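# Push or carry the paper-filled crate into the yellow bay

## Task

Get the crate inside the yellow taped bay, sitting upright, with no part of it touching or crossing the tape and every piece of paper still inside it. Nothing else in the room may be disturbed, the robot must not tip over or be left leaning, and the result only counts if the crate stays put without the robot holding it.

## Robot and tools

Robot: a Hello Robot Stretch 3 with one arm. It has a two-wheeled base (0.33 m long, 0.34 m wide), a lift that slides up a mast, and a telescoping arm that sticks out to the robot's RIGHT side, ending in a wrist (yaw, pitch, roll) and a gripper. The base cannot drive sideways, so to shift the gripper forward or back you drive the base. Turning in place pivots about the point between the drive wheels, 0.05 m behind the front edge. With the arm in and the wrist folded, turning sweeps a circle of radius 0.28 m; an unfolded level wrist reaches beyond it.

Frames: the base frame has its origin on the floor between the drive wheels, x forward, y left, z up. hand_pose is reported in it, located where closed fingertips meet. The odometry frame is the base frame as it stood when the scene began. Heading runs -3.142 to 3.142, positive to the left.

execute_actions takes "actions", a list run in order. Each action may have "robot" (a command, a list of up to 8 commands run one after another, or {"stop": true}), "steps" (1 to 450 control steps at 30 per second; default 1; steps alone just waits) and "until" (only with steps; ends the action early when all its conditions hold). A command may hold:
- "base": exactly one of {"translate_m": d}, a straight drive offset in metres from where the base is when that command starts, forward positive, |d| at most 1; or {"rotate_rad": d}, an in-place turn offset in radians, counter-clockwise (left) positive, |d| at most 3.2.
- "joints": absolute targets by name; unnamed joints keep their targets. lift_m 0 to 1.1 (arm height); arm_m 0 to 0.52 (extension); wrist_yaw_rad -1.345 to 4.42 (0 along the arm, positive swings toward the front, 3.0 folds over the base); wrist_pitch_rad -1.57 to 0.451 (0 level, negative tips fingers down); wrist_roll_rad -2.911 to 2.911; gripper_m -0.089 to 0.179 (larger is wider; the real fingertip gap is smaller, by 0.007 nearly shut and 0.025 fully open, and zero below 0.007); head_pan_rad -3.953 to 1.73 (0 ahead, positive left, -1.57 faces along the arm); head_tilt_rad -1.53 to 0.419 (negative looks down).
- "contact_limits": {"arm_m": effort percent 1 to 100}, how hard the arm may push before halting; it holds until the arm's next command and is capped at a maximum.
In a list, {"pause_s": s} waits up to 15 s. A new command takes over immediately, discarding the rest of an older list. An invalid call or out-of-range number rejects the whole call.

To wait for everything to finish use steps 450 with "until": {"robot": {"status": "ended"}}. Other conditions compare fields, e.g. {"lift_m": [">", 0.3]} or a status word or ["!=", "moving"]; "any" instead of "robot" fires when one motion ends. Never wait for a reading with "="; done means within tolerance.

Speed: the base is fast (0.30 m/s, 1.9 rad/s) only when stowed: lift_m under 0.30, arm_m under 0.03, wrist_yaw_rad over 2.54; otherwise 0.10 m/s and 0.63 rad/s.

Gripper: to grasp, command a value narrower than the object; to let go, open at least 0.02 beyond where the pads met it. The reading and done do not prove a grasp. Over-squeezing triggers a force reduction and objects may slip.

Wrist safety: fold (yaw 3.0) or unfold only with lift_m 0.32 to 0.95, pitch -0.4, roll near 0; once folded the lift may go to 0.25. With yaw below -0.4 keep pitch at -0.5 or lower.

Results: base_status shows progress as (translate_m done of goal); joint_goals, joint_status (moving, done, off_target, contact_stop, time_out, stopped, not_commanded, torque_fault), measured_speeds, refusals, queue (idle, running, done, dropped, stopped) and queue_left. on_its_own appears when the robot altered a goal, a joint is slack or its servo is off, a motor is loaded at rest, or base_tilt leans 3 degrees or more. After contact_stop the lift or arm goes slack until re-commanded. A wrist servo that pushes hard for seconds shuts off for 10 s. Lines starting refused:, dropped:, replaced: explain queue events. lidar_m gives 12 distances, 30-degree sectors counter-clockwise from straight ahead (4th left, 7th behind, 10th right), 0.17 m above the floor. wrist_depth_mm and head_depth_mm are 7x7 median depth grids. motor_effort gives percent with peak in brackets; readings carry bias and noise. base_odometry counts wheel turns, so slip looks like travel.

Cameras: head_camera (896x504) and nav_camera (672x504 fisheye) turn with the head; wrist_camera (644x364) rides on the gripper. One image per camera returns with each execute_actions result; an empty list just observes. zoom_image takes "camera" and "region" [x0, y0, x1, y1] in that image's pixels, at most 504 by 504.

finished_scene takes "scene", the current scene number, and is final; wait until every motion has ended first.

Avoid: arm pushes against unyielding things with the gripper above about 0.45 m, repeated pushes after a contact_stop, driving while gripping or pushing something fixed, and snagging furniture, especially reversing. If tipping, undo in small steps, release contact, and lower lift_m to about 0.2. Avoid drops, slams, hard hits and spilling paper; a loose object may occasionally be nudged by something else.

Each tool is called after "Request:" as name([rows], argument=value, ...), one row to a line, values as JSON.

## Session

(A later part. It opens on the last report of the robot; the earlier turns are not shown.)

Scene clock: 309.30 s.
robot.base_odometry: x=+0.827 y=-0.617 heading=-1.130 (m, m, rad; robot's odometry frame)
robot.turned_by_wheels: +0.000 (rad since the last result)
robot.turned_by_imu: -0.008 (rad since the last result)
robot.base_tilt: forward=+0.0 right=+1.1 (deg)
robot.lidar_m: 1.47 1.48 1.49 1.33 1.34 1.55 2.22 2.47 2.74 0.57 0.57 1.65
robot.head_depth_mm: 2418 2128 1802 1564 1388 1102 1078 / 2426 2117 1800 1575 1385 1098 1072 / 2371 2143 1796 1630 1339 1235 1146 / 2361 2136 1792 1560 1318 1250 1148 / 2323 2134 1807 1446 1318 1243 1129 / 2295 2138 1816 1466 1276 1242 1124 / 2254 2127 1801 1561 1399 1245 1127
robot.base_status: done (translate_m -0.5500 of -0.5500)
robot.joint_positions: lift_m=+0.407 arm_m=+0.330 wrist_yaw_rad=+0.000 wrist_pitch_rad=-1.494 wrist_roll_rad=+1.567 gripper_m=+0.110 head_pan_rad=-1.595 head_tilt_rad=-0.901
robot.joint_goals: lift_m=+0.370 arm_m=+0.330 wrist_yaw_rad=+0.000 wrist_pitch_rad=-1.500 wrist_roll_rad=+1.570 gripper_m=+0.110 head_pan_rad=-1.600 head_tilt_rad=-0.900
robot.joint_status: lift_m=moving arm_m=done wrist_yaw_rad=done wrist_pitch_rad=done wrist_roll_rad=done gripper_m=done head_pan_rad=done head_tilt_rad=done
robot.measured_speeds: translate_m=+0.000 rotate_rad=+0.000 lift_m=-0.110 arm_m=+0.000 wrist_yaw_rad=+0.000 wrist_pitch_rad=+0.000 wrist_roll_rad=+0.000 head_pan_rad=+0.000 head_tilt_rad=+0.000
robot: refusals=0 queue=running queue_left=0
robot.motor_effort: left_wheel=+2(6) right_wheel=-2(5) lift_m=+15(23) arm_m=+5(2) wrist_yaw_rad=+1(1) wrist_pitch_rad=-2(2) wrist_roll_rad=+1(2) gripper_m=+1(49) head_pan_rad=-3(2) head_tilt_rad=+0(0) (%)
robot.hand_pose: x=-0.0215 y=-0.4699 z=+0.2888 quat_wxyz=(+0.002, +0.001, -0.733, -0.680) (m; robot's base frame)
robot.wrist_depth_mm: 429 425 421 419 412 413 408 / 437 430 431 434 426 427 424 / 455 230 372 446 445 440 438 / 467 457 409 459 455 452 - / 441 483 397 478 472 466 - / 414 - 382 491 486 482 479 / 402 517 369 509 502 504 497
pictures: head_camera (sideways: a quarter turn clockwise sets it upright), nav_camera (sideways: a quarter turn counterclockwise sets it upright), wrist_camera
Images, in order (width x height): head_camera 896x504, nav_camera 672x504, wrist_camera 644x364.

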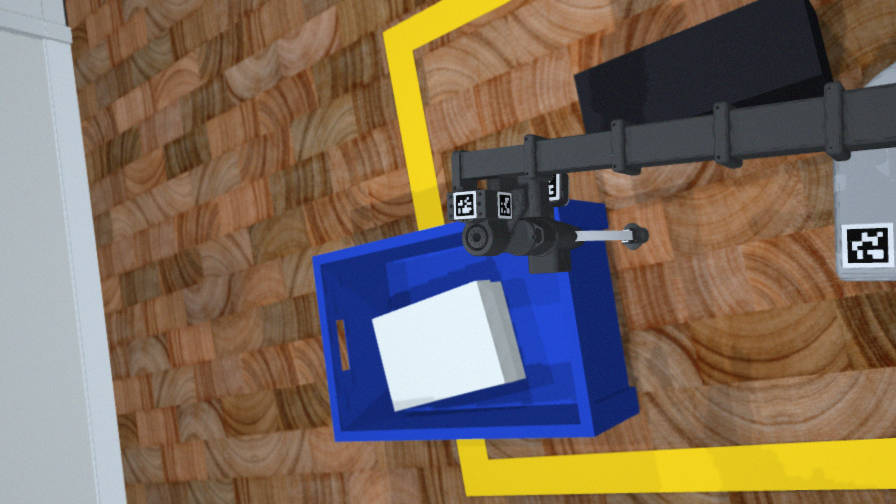

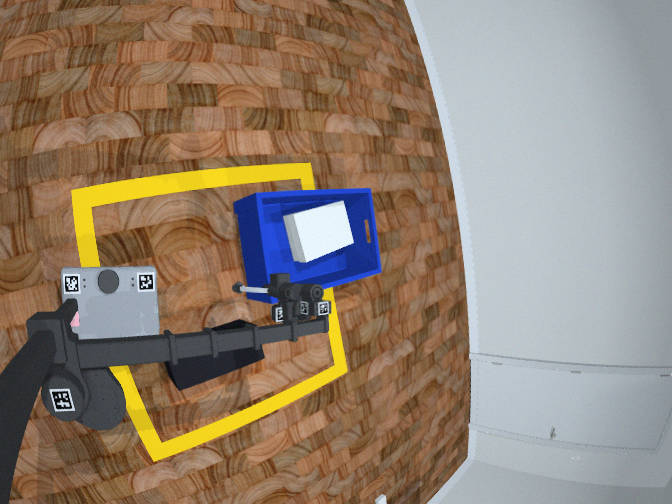

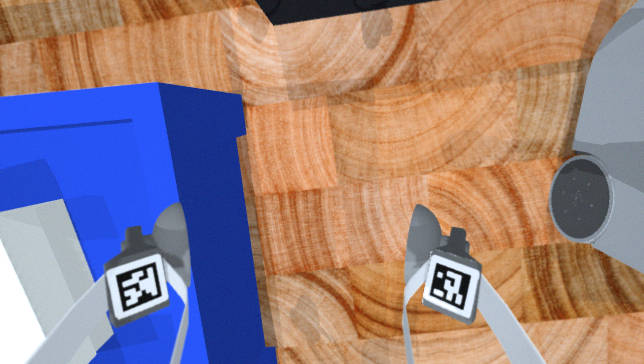

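Request:
execute_actions([
  {"robot":[{"base":{"translate_m":0.09},"joints":{"arm_m":0.36}},{"joints":{"lift_m":0.3}},{"joints":{"gripper_m":-0.04}},{"pause_s":2},{"joints":{"arm_m":0.05},"contact_limits":{"arm_m":44}},{"joints":{"gripper_m":0.1}},{"joints":{"lift_m":0.48}},{"base":{"translate_m":0.5},"joints":{"arm_m":0,"head_pan_rad":-2.3}}],"steps":450,"until":{"robot":{"status":"ended"}}},
  {"steps":300,"until":{"robot":{"status":"ended"}}},
])

Scene clock: 318.60 s.
robot.base_odometry: x=+0.865 y=-0.699 heading=-1.130 (m, m, rad; robot's odometry frame)
robot.turned_by_wheels: +0.000 (rad since the last result)
robot.turned_by_imu: -0.001 (rad since the last result)
robot.base_tilt: forward=-0.3 right=+0.8 (deg)
robot.lidar_m: 1.39 1.39 1.51 1.35 1.14 1.57 2.31 2.55 0.59 0.56 0.55 1.55
robot.head_depth_mm: 2430 2158 1804 1582 1384 1105 1093 / 2418 2131 1822 1558 1394 1225 1140 / 2364 2130 1821 1559 1322 1240 1151 / 2343 2142 1643 1514 1325 1249 1154 / 2281 2145 1828 1474 1323 1247 1124 / 2268 2164 1822 1553 1354 1252 1127 / 2217 2150 1817 1577 1397 1247 1125
robot.base_status: done (translate_m +0.0900 of +0.0900)
robot.joint_positions: lift_m=+0.339 arm_m=+0.360 wrist_yaw_rad=+0.000 wrist_pitch_rad=-1.489 wrist_roll_rad=+1.567 gripper_m=+0.110 head_pan_rad=-1.595 head_tilt_rad=-0.900
robot.joint_goals: lift_m=+0.339 arm_m=+0.360 wrist_yaw_rad=+0.000 wrist_pitch_rad=-1.500 wrist_roll_rad=+1.570 gripper_m=+0.110 head_pan_rad=-1.600 head_tilt_rad=-0.900
robot.joint_status: lift_m=contact_stop arm_m=done wrist_yaw_rad=done wrist_pitch_rad=done wrist_roll_rad=done gripper_m=done head_pan_rad=done head_tilt_rad=done
robot.measured_speeds: translate_m=+0.000 rotate_rad=+0.000 lift_m=+0.014 arm_m=+0.000 wrist_yaw_rad=+0.000 wrist_pitch_rad=+0.024 wrist_roll_rad=+0.000 head_pan_rad=+0.000 head_tilt_rad=+0.000
robot: refusals=0 queue=dropped queue_left=0
robot.on_its_own: lift_m is slack since a contact_stop, until your next command for it (your +0.300 is given up)
robot.motor_effort: left_wheel=-1(5) right_wheel=-1(3) lift_m=+8(17) arm_m=+5(6) wrist_yaw_rad=+0(1) wrist_pitch_rad=-5(6) wrist_roll_rad=+1(2) gripper_m=-5(6) head_pan_rad=-2(2) head_tilt_rad=+0(1) (%)
robot.hand_pose: x=-0.0215 y=-0.5013 z=+0.2205 quat_wxyz=(+0.002, +0.001, -0.735, -0.678) (m; robot's base frame)
robot.wrist_depth_mm: 301 154 257 355 354 349 345 / 381 370 283 366 361 359 354 / 386 383 271 379 374 369 368 / 388 400 262 392 386 384 378 / 379 410 253 406 402 393 392 / 343 - 192 422 418 406 405 / 420 434 204 432 426 422 417
pictures: head_camera (sideways: a quarter turn clockwise sets it upright), nav_camera (sideways: a quarter turn counterclockwise sets it upright), wrist_camera
dropped: robot: command 1 of its queue: lift_m: contact_stop
Images, in order (width x height): head_camera 896x504, nav_camera 672x504, wrist_camera 644x364.

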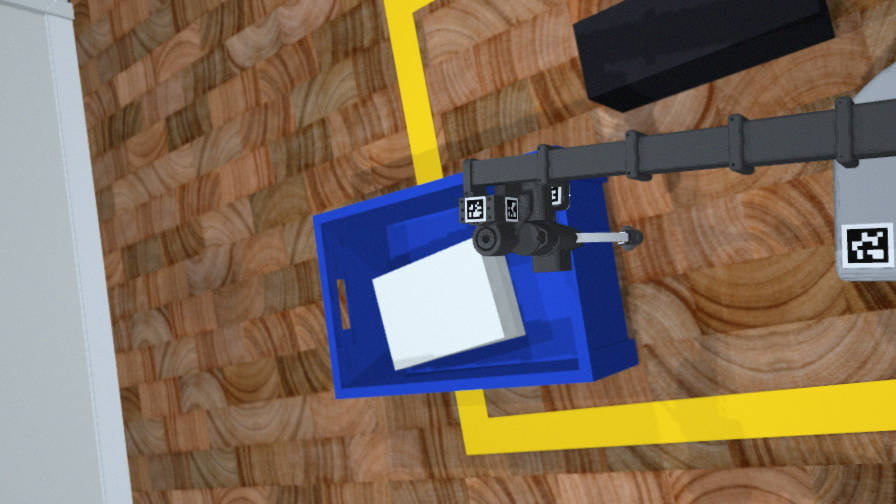

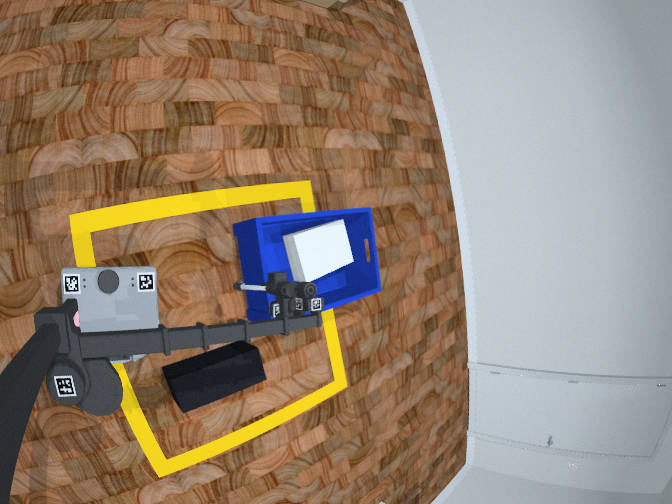

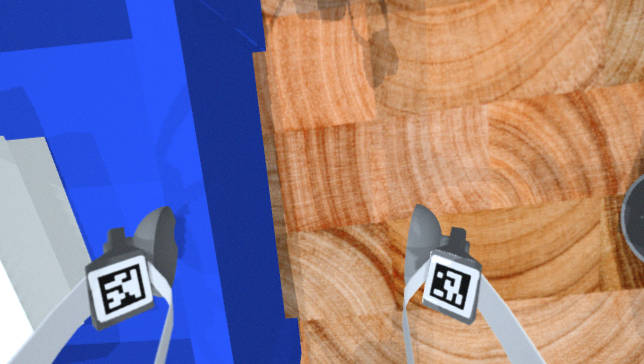

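Request:
execute_actions([
  {"robot":[{"joints":{"lift_m":0.4}},{"joints":{"arm_m":0.395}},{"joints":{"lift_m":0.3}},{"joints":{"gripper_m":-0.04}},{"pause_s":2},{"base":{"translate_m":-0.05}},{"joints":{"arm_m":0.08},"contact_limits":{"arm_m":44}},{"joints":{"gripper_m":0.1}}],"steps":450,"until":{"robot":{"status":"ended"}}},
  {"robot":[{"joints":{"lift_m":0.48}},{"base":{"translate_m":0.55},"joints":{"arm_m":0,"head_pan_rad":-2.3}}],"steps":450,"until":{"robot":{"status":"ended"}}},
])

Scene clock: 347.83 s.
robot.base_odometry: x=+1.079 y=-1.151 heading=-1.130 (m, m, rad; robot's odometry frame)
robot.turned_by_wheels: +0.000 (rad since the last result)
robot.turned_by_imu: -0.005 (rad since the last result)
robot.base_tilt: forward=-0.3 right=+1.0 (deg)
robot.lidar_m: 0.90 0.90 1.61 1.44 1.45 1.48 2.81 0.41 0.49 2.33 2.34 1.01
robot.head_depth_mm: 2555 2133 1810 1373 1358 1238 - / 2566 2115 1798 1385 1332 1239 1155 / 2580 2134 1803 1455 1382 1222 - / 2600 2130 1820 1445 1315 1272 - / 2625 2140 1823 1418 1337 1258 - / 2591 2154 1823 1495 1386 1250 1134 / 2541 2138 1820 1562 1384 1241 1126
robot.base_status: done (translate_m +0.5500 of +0.5500)
robot.joint_positions: lift_m=+0.480 arm_m=+0.000 wrist_yaw_rad=+0.001 wrist_pitch_rad=-1.494 wrist_roll_rad=+1.568 gripper_m=+0.100 head_pan_rad=-2.293 head_tilt_rad=-0.900
robot.joint_goals: lift_m=+0.480 arm_m=+0.000 wrist_yaw_rad=+0.000 wrist_pitch_rad=-1.500 wrist_roll_rad=+1.570 gripper_m=+0.100 head_pan_rad=-2.300 head_tilt_rad=-0.900
robot.joint_status: lift_m=done arm_m=done wrist_yaw_rad=done wrist_pitch_rad=done wrist_roll_rad=done gripper_m=done head_pan_rad=done head_tilt_rad=done
robot.measured_speeds: translate_m=+0.000 rotate_rad=+0.000 lift_m=+0.000 arm_m=+0.000 wrist_yaw_rad=+0.000 wrist_pitch_rad=+0.000 wrist_roll_rad=+0.000 head_pan_rad=+0.000 head_tilt_rad=+0.000
robot: refusals=0 queue=done queue_left=0
robot.motor_effort: left_wheel=+0(14) right_wheel=-1(32) lift_m=+23(22) arm_m=-4(15) wrist_yaw_rad=-1(9) wrist_pitch_rad=-2(59) wrist_roll_rad=+1(5) gripper_m=+0(100) head_pan_rad=-4(38) head_tilt_rad=+0(0) (%)
robot.hand_pose: x=-0.0215 y=-0.1406 z=+0.3611 quat_wxyz=(+0.002, +0.001, -0.733, -0.680) (m; robot's base frame)
robot.wrist_depth_mm: 496 494 491 493 - - - / 512 511 514 - - - - / 533 527 517 - - - - / 549 553 537 - - - - / 569 560 557 563 - 549 543 / 590 - 583 573 570 555 556 / 609 598 600 589 585 584 573
pictures: head_camera (sideways: a quarter turn clockwise sets it upright), nav_camera (sideways: a quarter turn counterclockwise sets it upright), wrist_camera
Images, in order (width x height): head_camera 896x504, nav_camera 672x504, wrist_camera 644x364.

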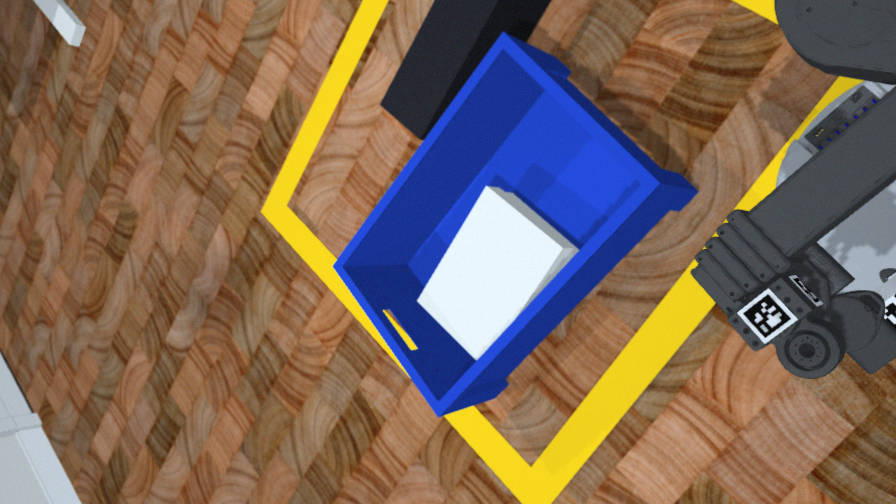

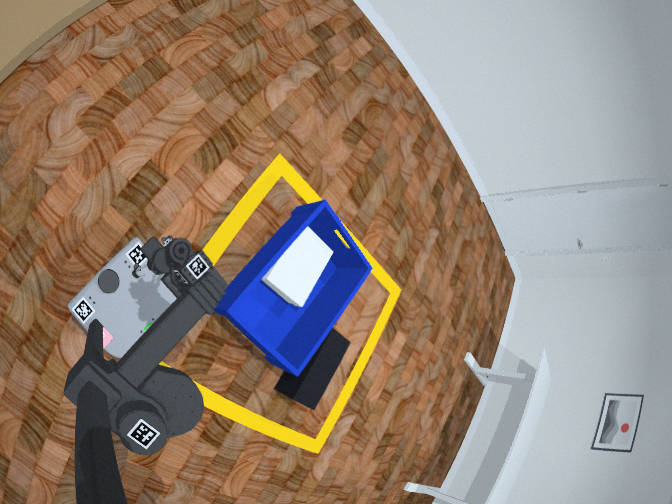

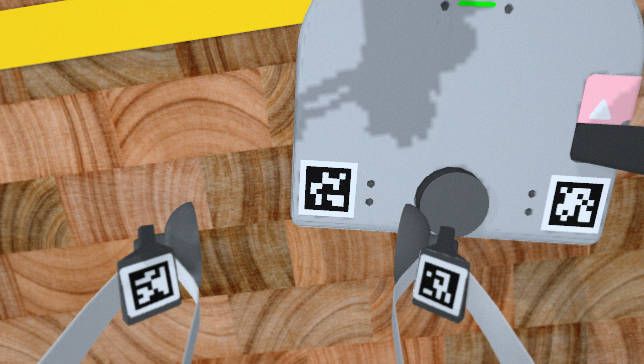

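Request:
execute_actions([
  {"robot":[{"base":{"rotate_rad":1.75},"joints":{"head_pan_rad":-1.6}},{"base":{"translate_m":0.15}},{"base":{"rotate_rad":-1.75}},{"base":{"translate_m":-0.55}},{"joints":{"arm_m":0.2,"gripper_m":0.11}},{"joints":{"lift_m":0.38}}],"steps":450,"until":{"robot":{"status":"ended"}}},
  {"steps":450,"until":{"robot":{"status":"ended"}}},
])

Scene clock: 377.63 s.
robot.base_odometry: x=+0.966 y=-0.566 heading=-1.130 (m, m, rad; robot's odometry frame)
robot.turned_by_wheels: +0.000 (rad since the last result)
robot.turned_by_imu: -0.009 (rad since the last result)
robot.base_tilt: forward=-0.3 right=+1.2 (deg)
robot.lidar_m: 1.43 1.44 1.33 1.19 0.98 1.38 2.25 2.58 0.41 0.41 0.42 1.60
robot.head_depth_mm: 2538 2136 1794 1564 1388 1174 1122 / 2508 2105 1817 1567 1237 1158 1148 / 2492 2149 1818 1513 1313 1203 1148 / 2441 2121 1815 1494 1339 1207 1146 / 2425 2142 1811 1434 1343 1206 1133 / 2406 2135 1808 1465 1344 1208 1119 / 2352 2135 1809 1569 1390 1250 1130
robot.base_status: done (translate_m -0.5500 of -0.5500)
robot.joint_positions: lift_m=+0.380 arm_m=+0.200 wrist_yaw_rad=+0.000 wrist_pitch_rad=-1.494 wrist_roll_rad=+1.568 gripper_m=+0.110 head_pan_rad=-1.607 head_tilt_rad=-0.900
robot.joint_goals: lift_m=+0.380 arm_m=+0.200 wrist_yaw_rad=+0.000 wrist_pitch_rad=-1.500 wrist_roll_rad=+1.570 gripper_m=+0.110 head_pan_rad=-1.600 head_tilt_rad=-0.900
robot.joint_status: lift_m=done arm_m=done wrist_yaw_rad=done wrist_pitch_rad=done wrist_roll_rad=done gripper_m=done head_pan_rad=done head_tilt_rad=done
robot.measured_speeds: translate_m=+0.000 rotate_rad=+0.000 lift_m=+0.000 arm_m=+0.000 wrist_yaw_rad=+0.000 wrist_pitch_rad=+0.000 wrist_roll_rad=+0.000 head_pan_rad=+0.000 head_tilt_rad=+0.000
robot: refusals=0 queue=done queue_left=0
robot.motor_effort: left_wheel=+2(5) right_wheel=-2(7) lift_m=+15(21) arm_m=+5(5) wrist_yaw_rad=+0(1) wrist_pitch_rad=-2(2) wrist_roll_rad=+1(1) gripper_m=+0(48) head_pan_rad=+3(38) head_tilt_rad=-1(0) (%)
robot.hand_pose: x=-0.0215 y=-0.3399 z=+0.2616 quat_wxyz=(+0.001, +0.001, -0.733, -0.680) (m; robot's base frame)
robot.wrist_depth_mm: 242 242 226 393 390 386 - / 414 404 259 407 403 402 - / 416 428 287 417 414 - - / 405 438 227 432 427 - - / 385 454 227 446 441 - - / 369 - 330 460 457 456 453 / 362 466 335 477 480 469 462
pictures: head_camera (sideways: a quarter turn clockwise sets it upright), nav_camera (sideways: a quarter turn counterclockwise sets it upright), wrist_camera
Images, in order (width x height): head_camera 896x504, nav_camera 672x504, wrist_camera 644x364.

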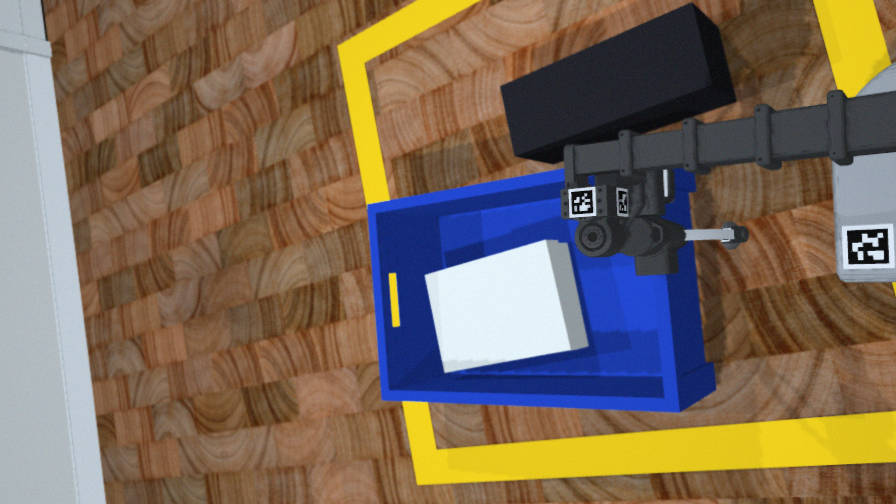

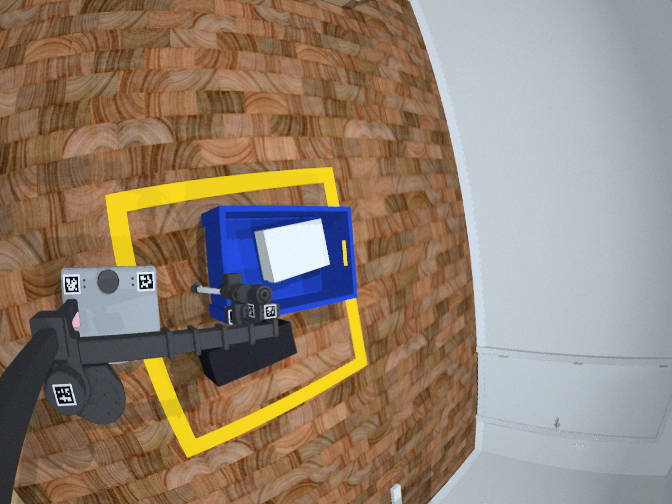

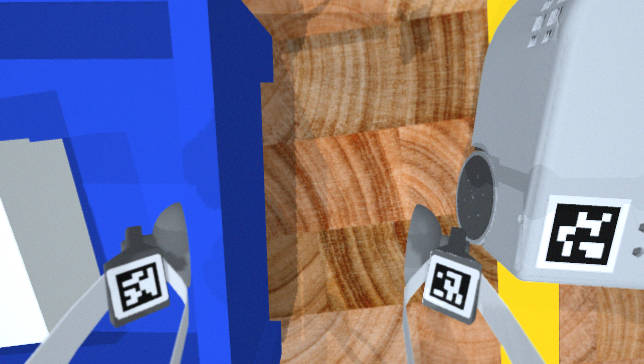

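Request:
execute_actions([
  {"robot":[{"base":{"translate_m":0.04},"joints":{"arm_m":0.25}},{"joints":{"lift_m":0.3}},{"joints":{"gripper_m":-0.04}},{"pause_s":2},{"joints":{"arm_m":0.14},"contact_limits":{"arm_m":44}},{"joints":{"gripper_m":0.1}},{"joints":{"lift_m":0.48}},{"joints":{"arm_m":0}}],"steps":450,"until":{"robot":{"status":"ended"}}},
])

Scene clock: 396.17 s.
robot.base_odometry: x=+0.983 y=-0.603 heading=-1.130 (m, m, rad; robot's odometry frame)
robot.turned_by_wheels: +0.000 (rad since the last result)
robot.turned_by_imu: -0.004 (rad since the last result)
robot.base_tilt: forward=-0.2 right=+1.2 (deg)
robot.lidar_m: 1.39 1.40 1.34 1.19 1.00 1.38 2.30 2.60 0.34 0.32 0.33 1.56
robot.head_depth_mm: 2532 2114 1809 1564 1230 1135 1120 / 2510 2116 1809 1573 1249 1200 - / 2442 2127 1807 1483 1335 1237 - / 2395 2153 1809 1404 1317 1242 - / 2442 2154 1804 1417 1316 1238 1124 / 2363 2126 1812 1574 1342 1207 1133 / 2350 2137 1814 1579 1392 1240 1132
robot.base_status: done (translate_m +0.0400 of +0.0400)
robot.joint_positions: lift_m=+0.480 arm_m=+0.000 wrist_yaw_rad=+0.001 wrist_pitch_rad=-1.494 wrist_roll_rad=+1.568 gripper_m=+0.100 head_pan_rad=-1.607 head_tilt_rad=-0.900
robot.joint_goals: lift_m=+0.480 arm_m=+0.000 wrist_yaw_rad=+0.000 wrist_pitch_rad=-1.500 wrist_roll_rad=+1.570 gripper_m=+0.100 head_pan_rad=-1.600 head_tilt_rad=-0.900
robot.joint_status: lift_m=done arm_m=moving wrist_yaw_rad=done wrist_pitch_rad=done wrist_roll_rad=done gripper_m=done head_pan_rad=done head_tilt_rad=done
robot.measured_speeds: translate_m=+0.000 rotate_rad=+0.000 lift_m=+0.000 arm_m=+0.000 wrist_yaw_rad=+0.000 wrist_pitch_rad=+0.000 wrist_roll_rad=+0.000 head_pan_rad=+0.000 head_tilt_rad=+0.000
robot: refusals=0 queue=running queue_left=0
robot.motor_effort: left_wheel=+2(5) right_wheel=-2(5) lift_m=+22(28) arm_m=-1(15) wrist_yaw_rad=-1(1) wrist_pitch_rad=-2(58) wrist_roll_rad=+1(1) gripper_m=-1(100) head_pan_rad=+2(3) head_tilt_rad=+0(1) (%)
robot.hand_pose: x=-0.0215 y=-0.1405 z=+0.3611 quat_wxyz=(+0.002, +0.001, -0.733, -0.680) (m; robot's base frame)
robot.wrist_depth_mm: 458 324 491 491 - - - / 510 368 506 - - - - / 523 371 523 - - - - / 537 400 533 - - - - / 560 405 559 560 - 554 543 / 507 - 577 575 575 562 559 / 404 375 600 597 582 576 573
pictures: head_camera (sideways: a quarter turn clockwise sets it upright), nav_camera (sideways: a quarter turn counterclockwise sets it upright), wrist_camera
Images, in order (width x height): head_camera 896x504, nav_camera 672x504, wrist_camera 644x364.

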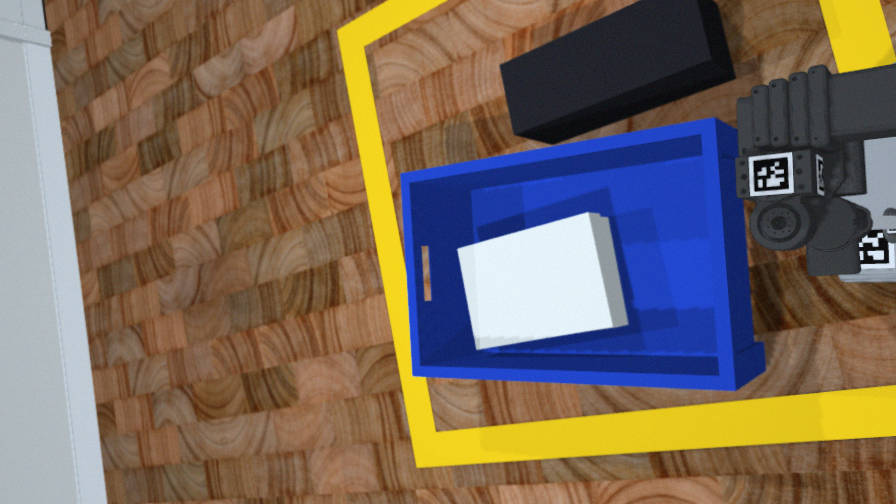

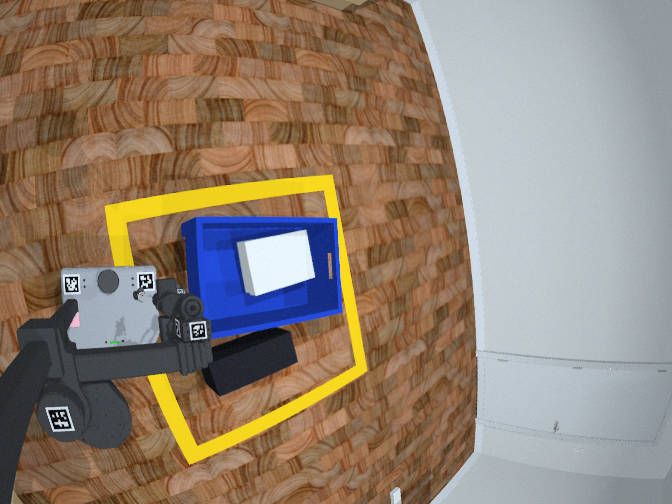

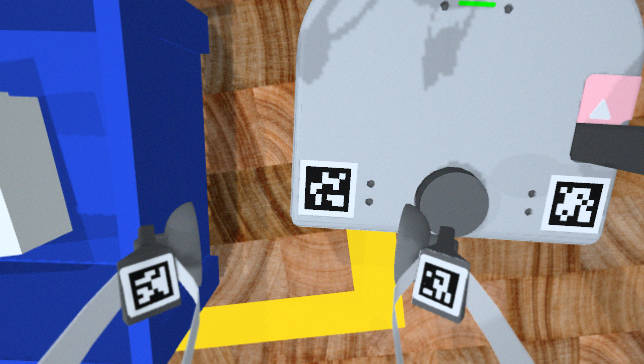

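Request:
finished_scene(scene=2)

The scene is finished: the task was done.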